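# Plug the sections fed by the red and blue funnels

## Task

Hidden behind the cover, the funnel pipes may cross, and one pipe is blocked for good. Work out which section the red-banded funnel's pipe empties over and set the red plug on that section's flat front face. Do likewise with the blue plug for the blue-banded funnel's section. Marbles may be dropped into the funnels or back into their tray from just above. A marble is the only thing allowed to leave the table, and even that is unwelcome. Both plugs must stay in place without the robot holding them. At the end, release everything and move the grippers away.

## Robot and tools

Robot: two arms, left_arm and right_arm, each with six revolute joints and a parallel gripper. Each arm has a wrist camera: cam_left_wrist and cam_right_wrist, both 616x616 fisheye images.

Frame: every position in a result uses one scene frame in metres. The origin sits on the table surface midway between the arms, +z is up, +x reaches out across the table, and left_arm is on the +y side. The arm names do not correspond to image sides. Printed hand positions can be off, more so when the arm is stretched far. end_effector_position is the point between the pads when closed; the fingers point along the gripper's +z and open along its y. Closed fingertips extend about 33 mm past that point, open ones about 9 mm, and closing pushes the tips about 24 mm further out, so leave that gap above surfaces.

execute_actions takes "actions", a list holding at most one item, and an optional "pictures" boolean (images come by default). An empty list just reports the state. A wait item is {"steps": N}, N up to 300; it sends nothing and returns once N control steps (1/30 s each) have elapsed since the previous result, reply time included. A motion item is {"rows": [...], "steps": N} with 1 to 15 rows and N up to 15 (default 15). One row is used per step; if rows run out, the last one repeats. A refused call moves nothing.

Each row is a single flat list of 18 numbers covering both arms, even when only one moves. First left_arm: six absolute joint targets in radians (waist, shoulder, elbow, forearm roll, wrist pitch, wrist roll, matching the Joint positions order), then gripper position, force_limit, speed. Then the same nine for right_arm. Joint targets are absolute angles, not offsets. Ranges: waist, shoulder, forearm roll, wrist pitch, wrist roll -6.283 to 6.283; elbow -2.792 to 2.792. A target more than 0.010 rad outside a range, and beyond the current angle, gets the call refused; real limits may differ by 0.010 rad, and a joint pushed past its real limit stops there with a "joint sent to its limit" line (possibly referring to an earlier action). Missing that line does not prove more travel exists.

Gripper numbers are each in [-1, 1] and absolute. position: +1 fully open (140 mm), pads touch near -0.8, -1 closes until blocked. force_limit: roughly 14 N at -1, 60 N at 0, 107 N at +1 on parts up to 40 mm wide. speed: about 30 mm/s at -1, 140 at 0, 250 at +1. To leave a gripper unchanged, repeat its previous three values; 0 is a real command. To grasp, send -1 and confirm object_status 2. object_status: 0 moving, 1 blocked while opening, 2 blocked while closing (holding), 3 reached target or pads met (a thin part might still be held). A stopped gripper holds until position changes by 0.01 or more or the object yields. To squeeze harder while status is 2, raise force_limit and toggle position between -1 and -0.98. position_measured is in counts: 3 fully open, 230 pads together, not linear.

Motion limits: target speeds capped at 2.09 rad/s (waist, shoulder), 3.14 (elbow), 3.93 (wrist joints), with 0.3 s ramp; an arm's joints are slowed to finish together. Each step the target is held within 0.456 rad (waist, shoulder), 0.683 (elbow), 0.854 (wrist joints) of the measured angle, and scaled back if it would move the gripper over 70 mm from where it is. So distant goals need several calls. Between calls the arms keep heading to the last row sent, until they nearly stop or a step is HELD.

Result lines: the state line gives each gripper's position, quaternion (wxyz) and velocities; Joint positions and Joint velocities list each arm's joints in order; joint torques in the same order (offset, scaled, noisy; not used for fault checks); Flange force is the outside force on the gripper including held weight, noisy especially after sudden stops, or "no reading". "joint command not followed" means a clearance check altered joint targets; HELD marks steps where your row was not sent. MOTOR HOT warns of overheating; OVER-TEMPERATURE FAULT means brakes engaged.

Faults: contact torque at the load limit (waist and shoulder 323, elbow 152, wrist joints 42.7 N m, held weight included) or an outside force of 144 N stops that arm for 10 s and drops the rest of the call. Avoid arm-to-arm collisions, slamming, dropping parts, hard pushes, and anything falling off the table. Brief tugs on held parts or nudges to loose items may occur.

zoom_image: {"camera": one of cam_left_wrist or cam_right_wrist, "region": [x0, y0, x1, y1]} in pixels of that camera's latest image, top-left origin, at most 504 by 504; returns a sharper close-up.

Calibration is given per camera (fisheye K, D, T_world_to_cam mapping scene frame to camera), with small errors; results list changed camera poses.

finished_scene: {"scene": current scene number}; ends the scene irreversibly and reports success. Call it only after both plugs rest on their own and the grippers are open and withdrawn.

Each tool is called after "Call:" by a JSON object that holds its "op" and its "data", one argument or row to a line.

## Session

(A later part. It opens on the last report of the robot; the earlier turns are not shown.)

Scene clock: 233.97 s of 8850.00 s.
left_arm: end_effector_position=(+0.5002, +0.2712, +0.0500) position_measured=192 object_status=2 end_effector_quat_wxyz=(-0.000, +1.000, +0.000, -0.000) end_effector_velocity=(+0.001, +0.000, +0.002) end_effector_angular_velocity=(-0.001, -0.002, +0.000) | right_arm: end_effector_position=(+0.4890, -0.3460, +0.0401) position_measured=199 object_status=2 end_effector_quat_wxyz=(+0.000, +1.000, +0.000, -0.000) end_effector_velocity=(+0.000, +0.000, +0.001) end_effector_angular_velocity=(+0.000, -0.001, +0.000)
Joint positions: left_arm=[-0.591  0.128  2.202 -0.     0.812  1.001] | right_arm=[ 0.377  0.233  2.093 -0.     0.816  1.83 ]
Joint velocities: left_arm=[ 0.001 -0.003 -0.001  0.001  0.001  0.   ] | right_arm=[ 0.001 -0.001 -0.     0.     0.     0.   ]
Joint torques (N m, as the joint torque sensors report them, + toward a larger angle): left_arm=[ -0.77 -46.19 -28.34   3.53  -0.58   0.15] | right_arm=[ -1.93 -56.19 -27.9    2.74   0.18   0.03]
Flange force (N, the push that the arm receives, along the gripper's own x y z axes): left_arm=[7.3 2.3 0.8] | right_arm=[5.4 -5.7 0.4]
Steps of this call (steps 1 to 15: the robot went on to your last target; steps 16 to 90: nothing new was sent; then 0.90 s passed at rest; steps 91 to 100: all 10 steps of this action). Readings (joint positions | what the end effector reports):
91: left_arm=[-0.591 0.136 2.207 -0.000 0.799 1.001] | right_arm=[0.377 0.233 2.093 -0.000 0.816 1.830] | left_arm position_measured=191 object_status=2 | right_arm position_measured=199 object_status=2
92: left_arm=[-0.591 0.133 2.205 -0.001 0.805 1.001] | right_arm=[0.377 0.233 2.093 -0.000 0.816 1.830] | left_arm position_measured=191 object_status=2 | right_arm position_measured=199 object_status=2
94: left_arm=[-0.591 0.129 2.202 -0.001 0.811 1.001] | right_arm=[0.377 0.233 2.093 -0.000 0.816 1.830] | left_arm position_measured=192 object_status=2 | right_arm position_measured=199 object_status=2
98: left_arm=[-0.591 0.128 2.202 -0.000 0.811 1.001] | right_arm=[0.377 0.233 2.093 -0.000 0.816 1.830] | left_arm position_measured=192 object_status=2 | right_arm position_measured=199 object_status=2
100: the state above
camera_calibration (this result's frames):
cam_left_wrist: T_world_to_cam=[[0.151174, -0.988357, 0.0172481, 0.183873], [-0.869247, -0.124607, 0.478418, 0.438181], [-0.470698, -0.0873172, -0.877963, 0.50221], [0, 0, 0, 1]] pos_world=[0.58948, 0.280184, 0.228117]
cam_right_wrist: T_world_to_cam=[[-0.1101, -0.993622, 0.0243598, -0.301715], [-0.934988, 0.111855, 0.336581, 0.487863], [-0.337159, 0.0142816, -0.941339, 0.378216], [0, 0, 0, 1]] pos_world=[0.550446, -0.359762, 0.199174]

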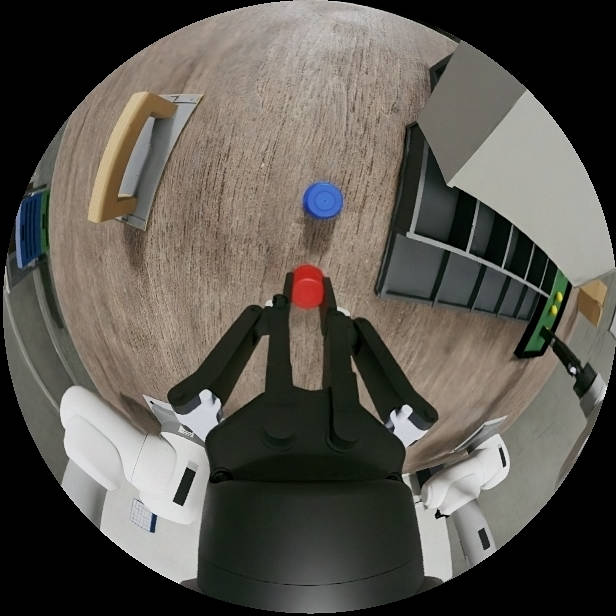

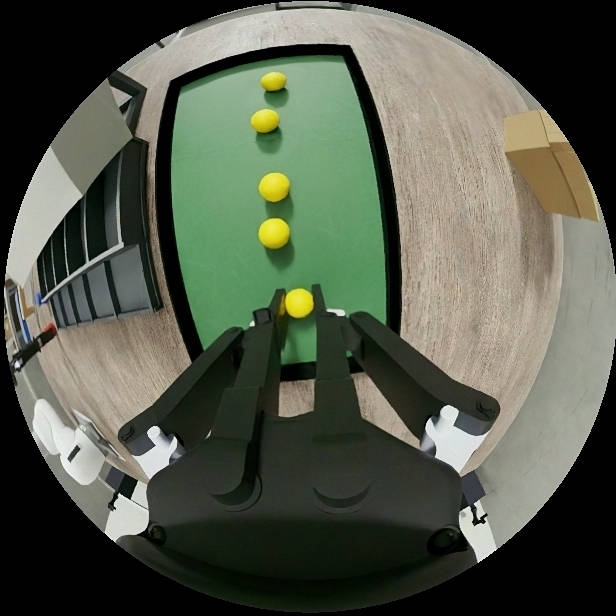

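Call:
{"op": "execute_actions", "data": {
  "actions": [
    {"rows": [[-0.5907,0.0884,2.1761,0,0.8771,1.0011,-1,0.2,-0.3, 0.3773,0.0988,1.4483,0,1.5944,1.8301,-1,0,-0.3],[-0.5907,0.0884,2.1761,0,0.8771,1.0011,-1,0.2,-0.3, 0.3773,0.0988,1.4483,0,1.5944,1.8301,-1,0,-0.3],[-0.5907,0.0884,2.1761,0,0.8771,1.0011,-1,0.2,-0.3, 0.3773,0.0988,1.4483,0,1.5944,1.8301,-1,0,-0.3],[-0.5907,0.0884,2.1761,0,0.8771,1.0011,-1,0.2,-0.3, 0.3773,0.0988,1.4483,0,1.5944,1.8301,-1,0,-0.3],[-0.5907,0.0884,2.1761,0,0.8771,1.0011,-1,0.2,-0.3, 0.3773,0.0988,1.4483,0,1.5944,1.8301,-1,0,-0.3],[-0.8705,0.0094,2.0447,0,1.0875,1.0213,-1,0.2,-0.3, 0.3773,0.0988,1.4483,0,1.5944,1.8301,-1,0,-0.3]], "steps": 15}
  ],
  "pictures": false
}}

Call:
{"op": "execute_actions", "data": {
  "actions": [
    {"rows": [[-0.8705,0.0094,2.0447,0,1.0875,1.0213,-1,0.2,-0.3, 0.3773,0.0988,1.4483,0,1.5944,1.8301,-1,0,-0.3]], "steps": 10}
  ],
  "pictures": false
}}

Call:
{"op": "execute_actions", "data": {
  "actions": [
    {"rows": [[-0.8705,0.0094,2.0447,0,1.0875,1.0213,-1,0.2,-0.3, 0.5572,0.3929,1.0718,0,1.3268,1.5708,-1,0,-0.3]], "steps": 15}
  ],
  "pictures": false
}}

Call:
{"op": "execute_actions", "data": {
  "actions": [
    {"steps": 10}
  ]
}}

Scene clock: 255.83 s of 8850.00 s.
left_arm: end_effector_position=(+0.4528, +0.1778, +0.1540) position_measured=192 object_status=2 end_effector_quat_wxyz=(-0.000, +0.994, -0.112, +0.000) end_effector_velocity=(-0.242, -0.332, +0.297) end_effector_angular_velocity=(-0.004, -0.003, -0.872) | right_arm: end_effector_position=(+0.5669, -0.3254, +0.2806) position_measured=199 object_status=2 end_effector_quat_wxyz=(+0.000, +1.000, +0.000, -0.000) end_effector_velocity=(+0.050, +0.013, +0.590) end_effector_angular_velocity=(+0.002, -0.006, -0.000)
Joint positions: left_arm=[-0.8    0.029  2.078  0.     1.034  1.016] | right_arm=[ 0.377  0.15   1.697 -0.     1.295  1.83 ]
Joint velocities: left_arm=[-0.814 -0.231 -0.379 -0.001  0.605  0.059] | right_arm=[ 0.    -0.184 -0.881  0.     1.059  0.   ]
Joint torques (N m, as the joint torque sensors report them, + toward a larger angle): left_arm=[  0.39 -44.99 -32.03   3.87  -0.64   0.07] | right_arm=[ -0.66 -57.4  -37.05   3.91   0.26   0.09]
Flange force (N, the push that the arm receives, along the gripper's own x y z axes): left_arm=[10.2 4.5 0.4] | right_arm=[2.8 -2.7 -3.0]
Steps of this call (steps 1 to 15: the robot went on to your last target; steps 16 to 90: nothing new was sent; then 18.37 s passed at rest; steps 91 to 105: all 15 steps of this action). Readings (joint positions | what the end effector reports):
91: left_arm=[-0.591 0.128 2.202 0.000 0.812 1.001] | right_arm=[0.377 0.233 2.093 -0.000 0.816 1.830] | left_arm position_measured=192 object_status=2 | right_arm position_measured=199 object_status=2
92: left_arm=[-0.591 0.123 2.198 0.000 0.822 1.001] | right_arm=[0.377 0.231 2.086 -0.000 0.826 1.830] | left_arm position_measured=192 object_status=2 | right_arm position_measured=199 object_status=2
94: left_arm=[-0.591 0.096 2.181 0.000 0.863 1.001] | right_arm=[0.377 0.221 2.036 -0.000 0.887 1.830] | left_arm position_measured=192 object_status=2 | right_arm position_measured=199 object_status=2
98: left_arm=[-0.609 0.083 2.168 0.000 0.891 1.002] | right_arm=[0.377 0.194 1.909 -0.000 1.039 1.830] | left_arm position_measured=192 object_status=2 | right_arm position_measured=199 object_status=2
105: the state above

Scene clock: 256.17 s of 8850.00 s.
left_arm: end_effector_position=(+0.4301, +0.1502, +0.1801) position_measured=192 object_status=2 end_effector_quat_wxyz=(+0.000, +0.989, -0.149, -0.000) end_effector_velocity=(-0.000, +0.001, -0.001) end_effector_angular_velocity=(+0.001, +0.001, +0.001) | right_arm: end_effector_position=(+0.5569, -0.3280, +0.4505) position_measured=199 object_status=2 end_effector_quat_wxyz=(-0.000, +1.000, +0.000, +0.001) end_effector_velocity=(-0.008, -0.002, +0.014) end_effector_angular_velocity=(-0.006, +0.023, +0.000)
Joint positions: left_arm=[-0.871  0.009  2.045 -0.     1.087  1.021] | right_arm=[ 0.377  0.098  1.448 -0.     1.593  1.83 ]
Joint velocities: left_arm=[ 0.001  0.001  0.001 -0.     0.    -0.   ] | right_arm=[ 0.    -0.001 -0.025 -0.     0.049  0.   ]
Joint torques (N m, as the joint torque sensors report them, + toward a larger angle): left_arm=[ -0.01 -39.79 -34.21   4.18  -0.17   0.24] | right_arm=[ -4.21 -12.22 -16.81   1.57  -0.52   0.17]
Flange force (N, the push that the arm receives, along the gripper's own x y z axes): left_arm=[6.7 3.8 -0.8] | right_arm=[3.6 -3.2 -1.5]
Steps of this call (steps 1 to 10: all 10 steps of this action). Readings (joint positions | what the end effector reports):
1: left_arm=[-0.826 0.022 2.066 0.000 1.054 1.018] | right_arm=[0.377 0.144 1.667 -0.000 1.331 1.830] | left_arm position_measured=192 object_status=2 | right_arm position_measured=199 object_status=2
2: left_arm=[-0.847 0.016 2.056 0.000 1.070 1.020] | right_arm=[0.377 0.138 1.637 -0.000 1.367 1.830] | left_arm position_measured=192 object_status=2 | right_arm position_measured=199 object_status=2
4: left_arm=[-0.869 0.010 2.045 0.000 1.086 1.021] | right_arm=[0.377 0.126 1.578 -0.000 1.438 1.830] | left_arm position_measured=192 object_status=2 | right_arm position_measured=199 object_status=2
8: left_arm=[-0.871 0.009 2.045 -0.000 1.087 1.021] | right_arm=[0.377 0.102 1.467 -0.000 1.571 1.830] | left_arm position_measured=192 object_status=2 | right_arm position_measured=199 object_status=2
10: the state above

Scene clock: 256.67 s of 8850.00 s.
left_arm: end_effector_position=(+0.4301, +0.1502, +0.1802) position_measured=192 object_status=2 end_effector_quat_wxyz=(+0.000, +0.989, -0.149, -0.000) end_effector_velocity=(+0.000, +0.001, -0.000) end_effector_angular_velocity=(+0.000, +0.000, +0.001) | right_arm: end_effector_position=(+0.7455, -0.1421, +0.4696) position_measured=199 object_status=2 end_effector_quat_wxyz=(-0.033, +0.972, +0.183, +0.144) end_effector_velocity=(+0.354, +0.479, +0.030) end_effector_angular_velocity=(+0.131, -0.658, +0.816)
Joint positions: left_arm=[-0.871  0.009  2.045 -0.     1.087  1.021] | right_arm=[ 0.53   0.348  1.129 -0.     1.367  1.61 ]
Joint velocities: left_arm=[ 0.001 -0.     0.001  0.    -0.     0.   ] | right_arm=[ 0.343  0.563 -0.716  0.001 -0.502 -0.494]
Joint torques (N m, as the joint torque sensors report them, + toward a larger angle): left_arm=[ -1.14 -40.33 -34.73   4.17  -0.29   0.23] | right_arm=[ -0.55 -79.78 -40.49   4.11  -0.78  -0.01]
Flange force (N, the push that the arm receives, along the gripper's own x y z axes): left_arm=[7.5 1.8 -0.9] | right_arm=[8.0 -3.7 -0.2]
Steps of this call (steps 1 to 15: all 15 steps of this action). Readings (joint positions | what the end effector reports):
1: left_arm=[-0.871 0.009 2.045 -0.000 1.087 1.021] | right_arm=[0.378 0.099 1.448 -0.000 1.594 1.830] | left_arm position_measured=192 object_status=2 | right_arm position_measured=199 object_status=2
2: left_arm=[-0.871 0.009 2.045 -0.000 1.087 1.021] | right_arm=[0.381 0.104 1.441 -0.000 1.589 1.826] | left_arm position_measured=192 object_status=2 | right_arm position_measured=199 object_status=2
4: left_arm=[-0.871 0.009 2.045 -0.000 1.087 1.021] | right_arm=[0.401 0.136 1.399 -0.000 1.557 1.796] | left_arm position_measured=192 object_status=2 | right_arm position_measured=199 object_status=2
8: left_arm=[-0.871 0.009 2.045 -0.000 1.087 1.021] | right_arm=[0.448 0.214 1.300 -0.000 1.488 1.728] | left_arm position_measured=192 object_status=2 | right_arm position_measured=199 object_status=2
15: the state above

Scene clock: 257.00 s of 8850.00 s.
left_arm: end_effector_position=(+0.4301, +0.1502, +0.1802) position_measured=192 object_status=2 end_effector_quat_wxyz=(+0.000, +0.989, -0.149, -0.000) end_effector_velocity=(+0.000, -0.001, +0.000) end_effector_angular_velocity=(-0.001, -0.001, -0.000) | right_arm: end_effector_position=(+0.7727, -0.1031, +0.4720) position_measured=199 object_status=2 end_effector_quat_wxyz=(-0.038, +0.961, +0.215, +0.170) end_effector_velocity=(-0.000, -0.001, +0.001) end_effector_angular_velocity=(-0.000, +0.000, -0.001)
Joint positions: left_arm=[-0.871  0.009  2.045 -0.     1.088  1.021] | right_arm=[ 0.557  0.393  1.072 -0.     1.327  1.571]
Joint velocities: left_arm=[-0.    -0.    -0.     0.    -0.001 -0.   ] | right_arm=[-0.001 -0.001  0.    -0.     0.001 -0.   ]
Joint torques (N m, as the joint torque sensors report them, + toward a larger angle): left_arm=[ -1.22 -40.9  -34.8    4.29  -0.27   0.35] | right_arm=[ -1.42 -83.29 -40.7    4.04  -0.92   0.08]
Flange force (N, the push that the arm receives, along the gripper's own x y z axes): left_arm=[8.5 2.5 -0.4] | right_arm=[7.8 -1.6 -0.3]
Steps of this call (steps 1 to 10: the robot went on to your last target). Readings (joint positions | what the end effector reports):
1: left_arm=[-0.871 0.009 2.045 -0.000 1.088 1.021] | right_arm=[0.541 0.367 1.105 -0.000 1.350 1.594] | left_arm position_measured=192 object_status=2 | right_arm position_measured=199 object_status=2
2: left_arm=[-0.871 0.009 2.045 -0.000 1.088 1.021] | right_arm=[0.550 0.382 1.086 -0.000 1.337 1.581] | left_arm position_measured=192 object_status=2 | right_arm position_measured=199 object_status=2
4: left_arm=[-0.871 0.009 2.045 -0.000 1.088 1.021] | right_arm=[0.557 0.393 1.072 -0.000 1.327 1.571] | left_arm position_measured=192 object_status=2 | right_arm position_measured=199 object_status=2
8: left_arm=[-0.871 0.009 2.045 -0.000 1.088 1.021] | right_arm=[0.557 0.393 1.072 -0.000 1.327 1.571] | left_arm position_measured=192 object_status=2 | right_arm position_measured=199 object_status=2
10: the state above
camera_calibration (this result's frames):
cam_left_wrist: T_world_to_cam=[[-0.147706, -0.98888, 0.01732, 0.201287], [-0.86728, 0.137921, 0.478335, 0.259677], [-0.475404, 0.0556316, -0.878007, 0.553493], [0, 0, 0, 1]] pos_world=[0.518076, 0.132442, 0.358272]
cam_right_wrist: T_world_to_cam=[[0.321395, -0.946825, -0.0151058, -0.349616], [-0.946945, -0.321363, -0.00451356, 0.706152], [-0.000580907, 0.015755, -0.999876, 0.64462], [0, 0, 0, 1]] pos_world=[0.781427, -0.114249, 0.642446]

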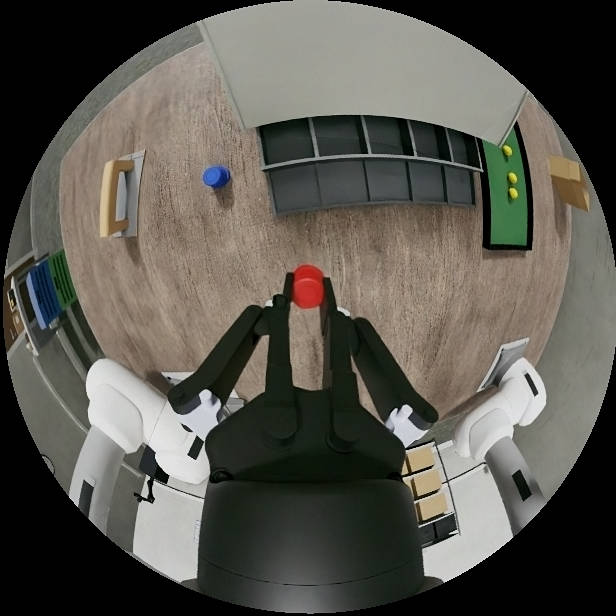

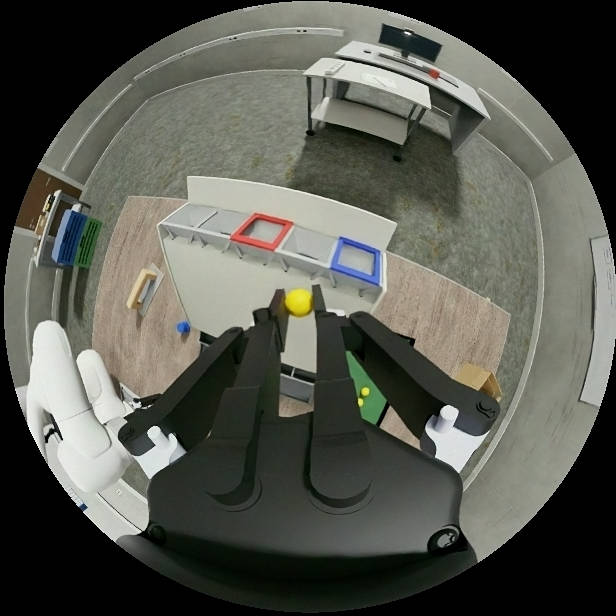

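Call:
{"op": "zoom_image", "data": {
  "camera": "cam_right_wrist",
  "region": [150, 160, 410, 330]
}}

Region (150, 160, 410, 330) of cam_right_wrist's 616x616 image, scaled by 1.938, with more detail than that image has; it fills the top 330 rows of this view, and the rest is white.

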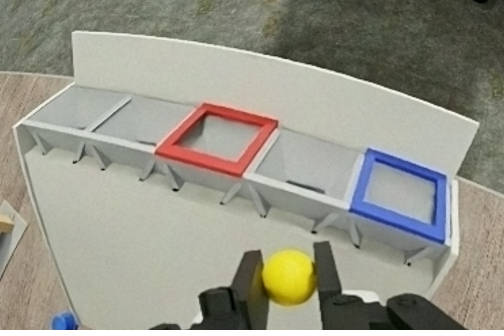

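Call:
{"op": "execute_actions", "data": {
  "actions": [
    {"rows": [[-0.8705,0.0094,2.0447,0,1.0875,1.0213,-1,0.2,-0.3, 0.6055,0.6387,0.8351,0,1.3178,1.5708,-1,0,-0.3]], "steps": 15}
  ],
  "pictures": true
}}

Call:
{"op": "execute_actions", "data": {
  "actions": [
    {"rows": [[-0.8705,0.0094,2.0447,0,1.0875,1.0213,-1,0.2,-0.3, 0.6055,0.6387,0.8351,0,1.3178,1.5708,0.0,0,0.3]], "steps": 9}
  ],
  "pictures": true
}}

Call:
{"op": "execute_actions", "data": {
  "actions": [
    {"rows": [[-0.8705,0.0094,2.0447,0,1.0875,1.0213,-1,0.2,-0.3, 0.3306,0.2529,1.3180,0,1.5707,1.7834,0.0,0,0.3]], "steps": 15}
  ],
  "pictures": false
}}

Call:
{"op": "execute_actions", "data": {
  "actions": [
    {"rows": [[-0.8705,0.0094,2.0447,0,1.0875,1.0213,-1,0.2,-0.3, 0.3306,0.2529,1.3180,0,1.5707,1.7834,0.0,0,0.3]], "steps": 10}
  ],
  "pictures": false
}}

Call:
{"op": "execute_actions", "data": {
  "actions": [
    {"rows": [[-0.8705,0.0094,2.0447,0,1.0875,1.0213,-1,0.2,-0.3, 0.3306,0.3935,1.7278,0,1.0203,1.7834,0.0,0,0.3]], "steps": 15}
  ],
  "pictures": false
}}

Call:
{"op": "execute_actions", "data": {
  "actions": [
    {"steps": 8}
  ]
}}

Scene clock: 291.63 s of 8850.00 s.
left_arm: end_effector_position=(+0.4301, +0.1502, +0.1802) position_measured=192 object_status=2 end_effector_quat_wxyz=(-0.000, +0.989, -0.149, -0.000) end_effector_velocity=(+0.001, -0.000, +0.001) end_effector_angular_velocity=(-0.002, -0.002, +0.001) | right_arm: end_effector_position=(+0.8689, -0.0024, +0.3919) position_measured=199 object_status=2 end_effector_quat_wxyz=(-0.042, +0.956, +0.238, +0.169) end_effector_velocity=(-0.000, +0.001, +0.015) end_effector_angular_velocity=(+0.008, -0.016, +0.001)
Joint positions: left_arm=[-0.87   0.009  2.045  0.     1.088  1.021] | right_arm=[0.605 0.639 0.835 0.    1.318 1.571]
Joint velocities: left_arm=[ 0.    -0.001 -0.     0.    -0.002 -0.   ] | right_arm=[ 0.001 -0.009 -0.008  0.    -0.001 -0.   ]
Joint torques (N m, as the joint torque sensors report them, + toward a larger angle): left_arm=[ -0.67 -40.93 -34.98   4.19  -0.24   0.31] | right_arm=[  0.55 -95.15 -35.4    3.6   -0.78  -0.05]
Flange force (N, the push that the arm receives, along the gripper's own x y z axes): left_arm=[7.3 2.8 -0.4] | right_arm=[11.8 0.5 -2.7]
Steps of this call (steps 1 to 30: the robot went on to your last target; steps 31 to 90: nothing new was sent; then 31.13 s passed at rest; steps 91 to 105: all 15 steps of this action). Readings (joint positions | what the end effector reports):
91: left_arm=[-0.870 0.009 2.045 0.000 1.088 1.021] | right_arm=[0.557 0.393 1.071 0.000 1.327 1.571] | left_arm position_measured=192 object_status=2 | right_arm position_measured=199 object_status=2
92: left_arm=[-0.870 0.009 2.045 0.000 1.088 1.021] | right_arm=[0.558 0.398 1.066 0.000 1.327 1.571] | left_arm position_measured=192 object_status=2 | right_arm position_measured=199 object_status=2
94: left_arm=[-0.870 0.009 2.045 0.000 1.088 1.021] | right_arm=[0.564 0.431 1.034 0.000 1.326 1.571] | left_arm position_measured=192 object_status=2 | right_arm position_measured=199 object_status=2
98: left_arm=[-0.870 0.009 2.045 0.000 1.088 1.021] | right_arm=[0.586 0.541 0.929 0.000 1.321 1.571] | left_arm position_measured=192 object_status=2 | right_arm position_measured=199 object_status=2
105: the state above
camera_calibration (this result's frames):
cam_left_wrist: T_world_to_cam=[[-0.14772, -0.988878, 0.0172912, 0.201315], [-0.867299, 0.137922, 0.4783, 0.2597], [-0.475365, 0.0556579, -0.878026, 0.553488], [0, 0, 0, 1]] pos_world=[0.518084, 0.132452, 0.358281]
cam_right_wrist: T_world_to_cam=[[0.366667, -0.930229, -0.0151365, -0.325755], [-0.930351, -0.366642, -0.00445589, 0.814659], [-0.00140468, 0.0157161, -0.999876, 0.563762], [0, 0, 0, 1]] pos_world=[0.878154, -0.0131986, 0.562391]

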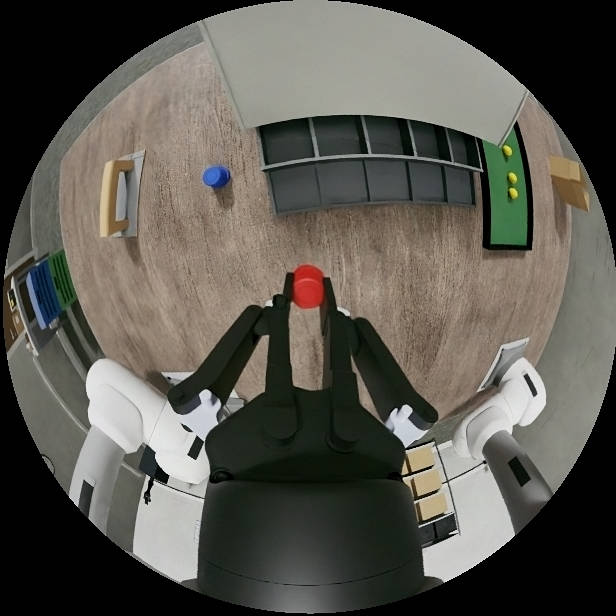

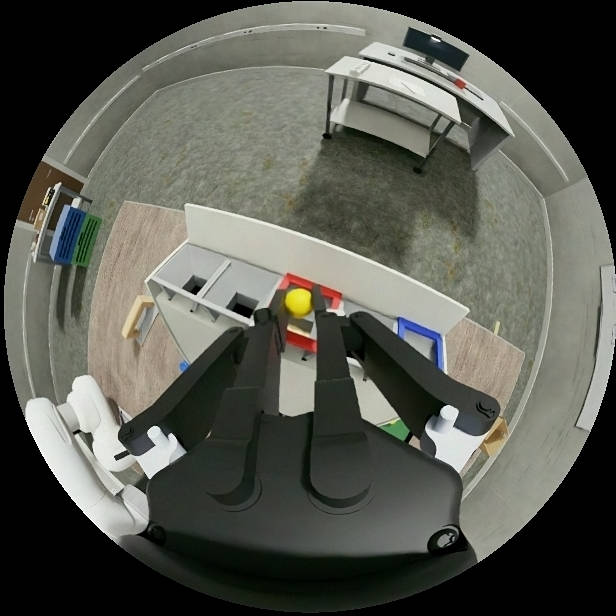

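Scene clock: 291.93 s of 8850.00 s.
left_arm: end_effector_position=(+0.4301, +0.1502, +0.1802) position_measured=192 object_status=2 end_effector_quat_wxyz=(-0.000, +0.989, -0.149, -0.000) end_effector_velocity=(+0.000, +0.000, -0.000) end_effector_angular_velocity=(+0.002, +0.002, +0.000) | right_arm: end_effector_position=(+0.8688, -0.0024, +0.3922) position_measured=130 object_status=0 end_effector_quat_wxyz=(-0.042, +0.956, +0.238, +0.169) end_effector_velocity=(-0.000, +0.001, +0.001) end_effector_angular_velocity=(+0.001, -0.001, +0.001)
Joint positions: left_arm=[-0.87   0.009  2.045  0.     1.088  1.021] | right_arm=[0.605 0.639 0.835 0.    1.318 1.571]
Joint velocities: left_arm=[ 0.001  0.002 -0.001 -0.     0.003  0.   ] | right_arm=[ 0.001 -0.001 -0.    -0.    -0.001  0.   ]
Joint torques (N m, as the joint torque sensors report them, + toward a larger angle): left_arm=[ -1.   -40.7  -34.79   4.21  -0.17   0.21] | right_arm=[  -0.8  -106.38  -40.08    3.99   -0.86    0.2 ]
Flange force (N, the push that the arm receives, along the gripper's own x y z axes): left_arm=[8.5 2.8 0.0] | right_arm=[14.3 -1.3 -0.2]
Steps of this call (steps 1 to 9: all 9 steps of this action). Readings (joint positions | what the end effector reports):
1: left_arm=[-0.870 0.009 2.045 0.000 1.088 1.021] | right_arm=[0.605 0.639 0.835 0.000 1.318 1.571] | left_arm position_measured=192 object_status=2 | right_arm position_measured=199 object_status=0
2: left_arm=[-0.870 0.009 2.045 0.000 1.088 1.021] | right_arm=[0.605 0.639 0.835 0.000 1.318 1.571] | left_arm position_measured=192 object_status=2 | right_arm position_measured=199 object_status=0
4: left_arm=[-0.870 0.009 2.045 -0.000 1.088 1.021] | right_arm=[0.605 0.639 0.835 0.000 1.318 1.571] | left_arm position_measured=192 object_status=2 | right_arm position_measured=174 object_status=0
8: left_arm=[-0.870 0.009 2.045 0.000 1.088 1.021] | right_arm=[0.605 0.639 0.835 0.000 1.318 1.571] | left_arm position_measured=192 object_status=2 | right_arm position_measured=137 object_status=0
9: the state above
camera_calibration (this result's frames):
cam_left_wrist: T_world_to_cam=[[-0.14772, -0.988878, 0.0172911, 0.201315], [-0.867298, 0.137922, 0.4783, 0.2597], [-0.475365, 0.055658, -0.878026, 0.553487], [0, 0, 0, 1]] pos_world=[0.518084, 0.132452, 0.358281]
cam_right_wrist: T_world_to_cam=[[0.366687, -0.930221, -0.0151686, -0.325742], [-0.930344, -0.366658, -0.00473974, 0.814731], [-0.00115269, 0.01585, -0.999874, 0.563795], [0, 0, 0, 1]] pos_world=[0.878075, -0.0132204, 0.562644]

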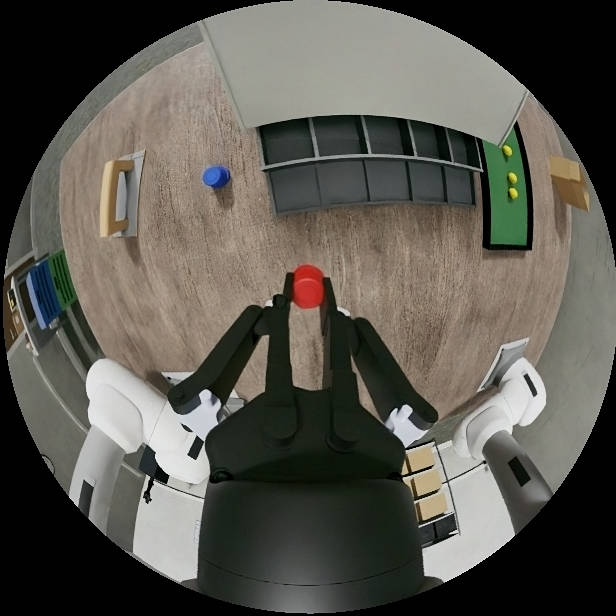

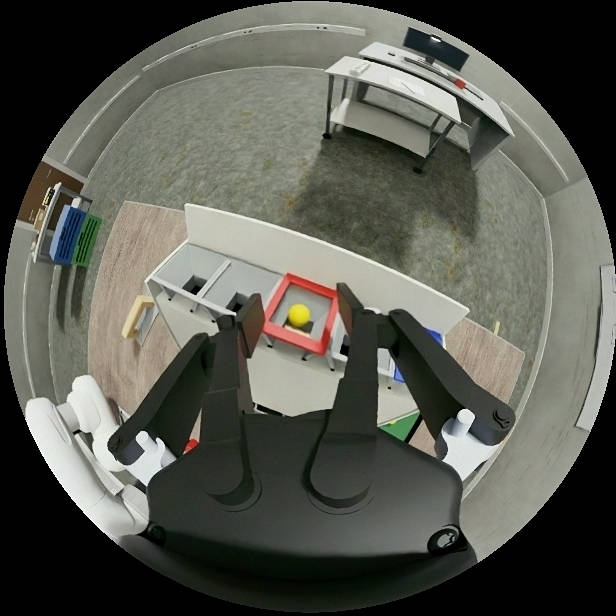

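Scene clock: 292.43 s of 8850.00 s.
left_arm: end_effector_position=(+0.4301, +0.1502, +0.1802) position_measured=192 object_status=2 end_effector_quat_wxyz=(-0.000, +0.989, -0.149, -0.000) end_effector_velocity=(-0.000, +0.001, -0.001) end_effector_angular_velocity=(+0.002, +0.002, +0.001) | right_arm: end_effector_position=(+0.7487, -0.2355, +0.4157) position_measured=129 object_status=3 end_effector_quat_wxyz=(-0.013, +0.995, +0.084, +0.059) end_effector_velocity=(-0.361, -0.476, +0.034) end_effector_angular_velocity=(-0.121, +0.508, -0.731)
Joint positions: left_arm=[-0.87   0.009  2.045  0.     1.088  1.021] | right_arm=[0.425 0.386 1.152 0.    1.484 1.71 ]
Joint velocities: left_arm=[ 0.001  0.001  0.001  0.    -0.     0.   ] | right_arm=[-0.414 -0.58   0.723  0.     0.378  0.319]
Joint torques (N m, as the joint torque sensors report them, + toward a larger angle): left_arm=[ -1.05 -40.63 -34.69   4.17  -0.27   0.23] | right_arm=[  0.57 -83.12 -38.43   4.01   0.23   0.55]
Flange force (N, the push that the arm receives, along the gripper's own x y z axes): left_arm=[7.9 2.1 -0.6] | right_arm=[8.7 -3.3 -2.9]
Steps of this call (steps 1 to 15: all 15 steps of this action). Readings (joint positions | what the end effector reports):
1: left_arm=[-0.870 0.009 2.045 0.000 1.088 1.021] | right_arm=[0.605 0.638 0.835 0.000 1.318 1.571] | left_arm position_measured=192 object_status=2 | right_arm position_measured=129 object_status=0
2: left_arm=[-0.870 0.009 2.045 0.000 1.088 1.021] | right_arm=[0.602 0.633 0.842 0.000 1.321 1.573] | left_arm position_measured=192 object_status=2 | right_arm position_measured=129 object_status=0
4: left_arm=[-0.870 0.009 2.045 0.000 1.088 1.021] | right_arm=[0.579 0.601 0.883 0.000 1.343 1.592] | left_arm position_measured=192 object_status=2 | right_arm position_measured=129 object_status=0
8: left_arm=[-0.870 0.009 2.045 0.000 1.088 1.021] | right_arm=[0.523 0.522 0.981 0.000 1.394 1.635] | left_arm position_measured=192 object_status=2 | right_arm position_measured=129 object_status=3
15: the state above

Scene clock: 292.77 s of 8850.00 s.
left_arm: end_effector_position=(+0.4301, +0.1502, +0.1802) position_measured=192 object_status=2 end_effector_quat_wxyz=(-0.000, +0.989, -0.149, -0.000) end_effector_velocity=(+0.000, -0.000, +0.001) end_effector_angular_velocity=(-0.002, -0.002, -0.000) | right_arm: end_effector_position=(+0.6570, -0.3358, +0.4203) position_measured=129 object_status=3 end_effector_quat_wxyz=(-0.000, +1.000, +0.000, +0.000) end_effector_velocity=(-0.000, -0.001, -0.001) end_effector_angular_velocity=(-0.001, +0.004, -0.002)
Joint positions: left_arm=[-0.87   0.009  2.045  0.     1.087  1.021] | right_arm=[0.331 0.253 1.318 0.    1.571 1.783]
Joint velocities: left_arm=[-0.    -0.001 -0.    -0.    -0.001  0.   ] | right_arm=[-0.001  0.001 -0.    -0.     0.003  0.002]
Joint torques (N m, as the joint torque sensors report them, + toward a larger angle): left_arm=[ -0.3  -41.12 -34.93   4.29  -0.38   0.32] | right_arm=[ -0.39 -79.46 -43.77   4.22  -0.02   0.16]
Flange force (N, the push that the arm receives, along the gripper's own x y z axes): left_arm=[7.1 3.6 -0.9] | right_arm=[9.9 -4.2 -1.8]
Steps of this call (steps 1 to 10: all 10 steps of this action). Readings (joint positions | what the end effector reports):
1: left_arm=[-0.870 0.009 2.045 0.000 1.088 1.021] | right_arm=[0.411 0.366 1.176 0.000 1.496 1.721] | left_arm position_measured=192 object_status=2 | right_arm position_measured=129 object_status=3
2: left_arm=[-0.870 0.009 2.045 0.000 1.088 1.021] | right_arm=[0.397 0.346 1.201 0.000 1.509 1.732] | left_arm position_measured=192 object_status=2 | right_arm position_measured=129 object_status=3
4: left_arm=[-0.870 0.009 2.045 0.000 1.088 1.021] | right_arm=[0.369 0.307 1.250 0.000 1.535 1.753] | left_arm position_measured=192 object_status=2 | right_arm position_measured=129 object_status=3
8: left_arm=[-0.870 0.009 2.045 0.000 1.088 1.021] | right_arm=[0.331 0.253 1.317 0.000 1.570 1.783] | left_arm position_measured=192 object_status=2 | right_arm position_measured=129 object_status=3
10: the state above

Scene clock: 293.27 s of 8850.00 s.
left_arm: end_effector_position=(+0.4301, +0.1502, +0.1802) position_measured=192 object_status=2 end_effector_quat_wxyz=(-0.000, +0.989, -0.149, -0.000) end_effector_velocity=(+0.000, +0.001, +0.000) end_effector_angular_velocity=(+0.000, +0.000, +0.001) | right_arm: end_effector_position=(+0.6682, -0.3334, +0.1515) position_measured=129 object_status=3 end_effector_quat_wxyz=(-0.000, +1.000, +0.000, -0.000) end_effector_velocity=(-0.103, -0.021, -0.592) end_effector_angular_velocity=(-0.001, +0.003, +0.001)
Joint positions: left_arm=[-0.87   0.009  2.045  0.     1.088  1.021] | right_arm=[0.331 0.37  1.658 0.    1.114 1.783]
Joint velocities: left_arm=[ 0.001 -0.     0.     0.     0.001 -0.   ] | right_arm=[ 0.002  0.271  0.788 -0.    -1.057  0.   ]
Joint torques (N m, as the joint torque sensors report them, + toward a larger angle): left_arm=[ -0.71 -40.72 -35.02   4.22  -0.32   0.27] | right_arm=[ -0.13 -78.87 -35.42   3.67   0.44   0.15]
Flange force (N, the push that the arm receives, along the gripper's own x y z axes): left_arm=[7.2 2.5 -0.6] | right_arm=[5.4 -2.6 0.2]
Steps of this call (steps 1 to 15: all 15 steps of this action). Readings (joint positions | what the end effector reports):
1: left_arm=[-0.870 0.009 2.045 0.000 1.088 1.021] | right_arm=[0.331 0.253 1.319 0.000 1.570 1.783] | left_arm position_measured=192 object_status=2 | right_arm position_measured=129 object_status=3
2: left_arm=[-0.870 0.009 2.045 0.000 1.088 1.021] | right_arm=[0.331 0.255 1.326 0.000 1.560 1.783] | left_arm position_measured=192 object_status=2 | right_arm position_measured=129 object_status=3
4: left_arm=[-0.870 0.009 2.045 0.000 1.088 1.021] | right_arm=[0.331 0.271 1.371 0.000 1.499 1.783] | left_arm position_measured=192 object_status=2 | right_arm position_measured=129 object_status=3
8: left_arm=[-0.870 0.009 2.045 -0.000 1.088 1.021] | right_arm=[0.331 0.307 1.474 0.000 1.361 1.783] | left_arm position_measured=192 object_status=2 | right_arm position_measured=129 object_status=3
15: the state above

Scene clock: 293.53 s of 8850.00 s.
left_arm: end_effector_position=(+0.4301, +0.1502, +0.1802) position_measured=192 object_status=2 end_effector_quat_wxyz=(-0.000, +0.989, -0.149, -0.000) end_effector_velocity=(-0.000, +0.000, -0.000) end_effector_angular_velocity=(+0.001, +0.001, +0.000) | right_arm: end_effector_position=(+0.6569, -0.3358, +0.0999) position_measured=129 object_status=3 end_effector_quat_wxyz=(+0.000, +1.000, +0.000, -0.000) end_effector_velocity=(+0.001, -0.000, +0.002) end_effector_angular_velocity=(+0.000, -0.004, -0.000)
Joint positions: left_arm=[-0.87   0.009  2.045  0.     1.088  1.021] | right_arm=[0.331 0.394 1.728 0.    1.02  1.783]
Joint velocities: left_arm=[-0.  0.  0. -0.  0. -0.] | right_arm=[-0.    -0.002 -0.    -0.001 -0.001  0.   ]
Joint torques (N m, as the joint torque sensors report them, + toward a larger angle): left_arm=[ -1.21 -39.77 -34.83   4.31  -0.28   0.24] | right_arm=[ -1.71 -78.07 -34.31   3.36   0.18  -0.05]
Flange force (N, the push that the arm receives, along the gripper's own x y z axes): left_arm=[7.0 1.6 -1.2] | right_arm=[5.2 -4.1 0.9]
Steps of this call (steps 1 to 8: the robot went on to your last target). Readings (joint positions | what the end effector reports):
1: left_arm=[-0.870 0.009 2.045 0.000 1.088 1.021] | right_arm=[0.331 0.379 1.685 0.000 1.078 1.783] | left_arm position_measured=192 object_status=2 | right_arm position_measured=129 object_status=3
2: left_arm=[-0.870 0.009 2.045 0.000 1.088 1.021] | right_arm=[0.331 0.387 1.708 0.000 1.048 1.783] | left_arm position_measured=192 object_status=2 | right_arm position_measured=129 object_status=3
4: left_arm=[-0.870 0.009 2.045 0.000 1.088 1.021] | right_arm=[0.331 0.394 1.728 0.000 1.022 1.783] | left_arm position_measured=192 object_status=2 | right_arm position_measured=129 object_status=3
8: the state above
camera_calibration (this result's frames):
cam_left_wrist: T_world_to_cam=[[-0.14772, -0.988878, 0.0172912, 0.201315], [-0.867299, 0.137922, 0.4783, 0.2597], [-0.475365, 0.0556579, -0.878026, 0.553488], [0, 0, 0, 1]] pos_world=[0.518084, 0.132451, 0.358281]
cam_right_wrist: T_world_to_cam=[[-0.110105, -0.99362, 0.0244153, -0.274615], [-0.934889, 0.111874, 0.336848, 0.623524], [-0.33743, 0.014263, -0.941243, 0.491146], [0, 0, 0, 1]] pos_world=[0.718417, -0.349624, 0.25896]

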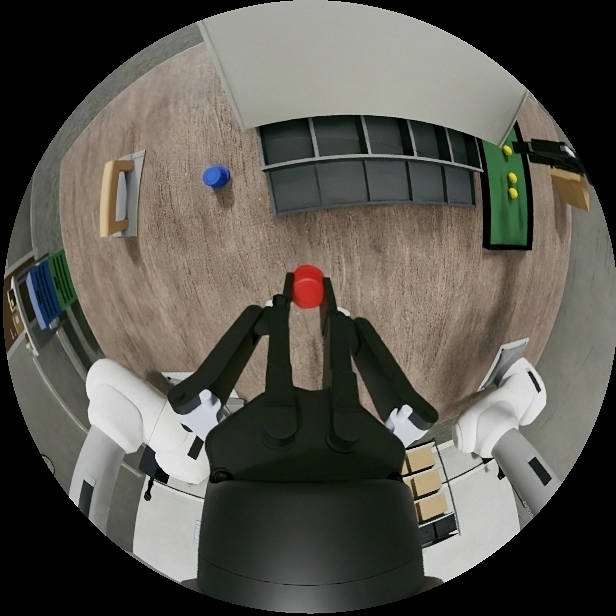

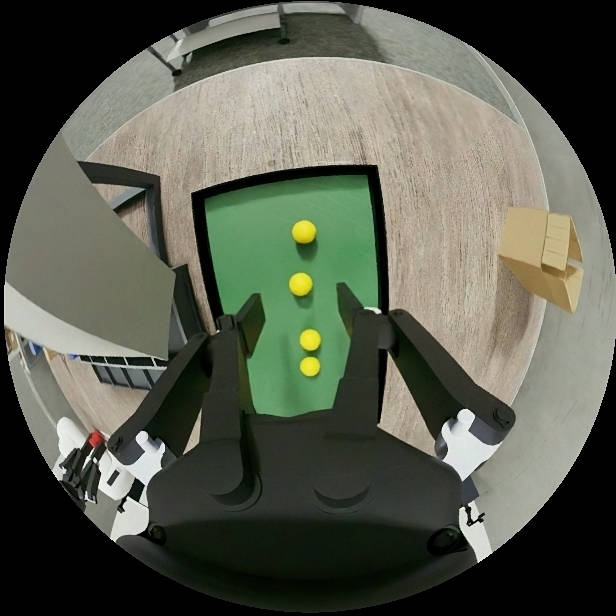

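Call:
{"op": "zoom_image", "data": {
  "camera": "cam_right_wrist",
  "region": [210, 190, 410, 390]
}}

Region (210, 190, 410, 390) of cam_right_wrist's 616x616 image, scaled by 2.520, with more detail than that image has.

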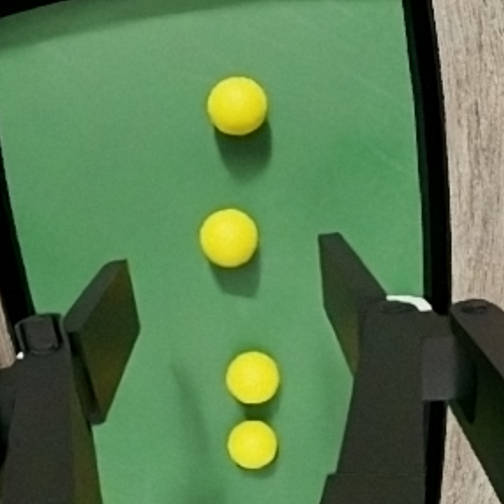

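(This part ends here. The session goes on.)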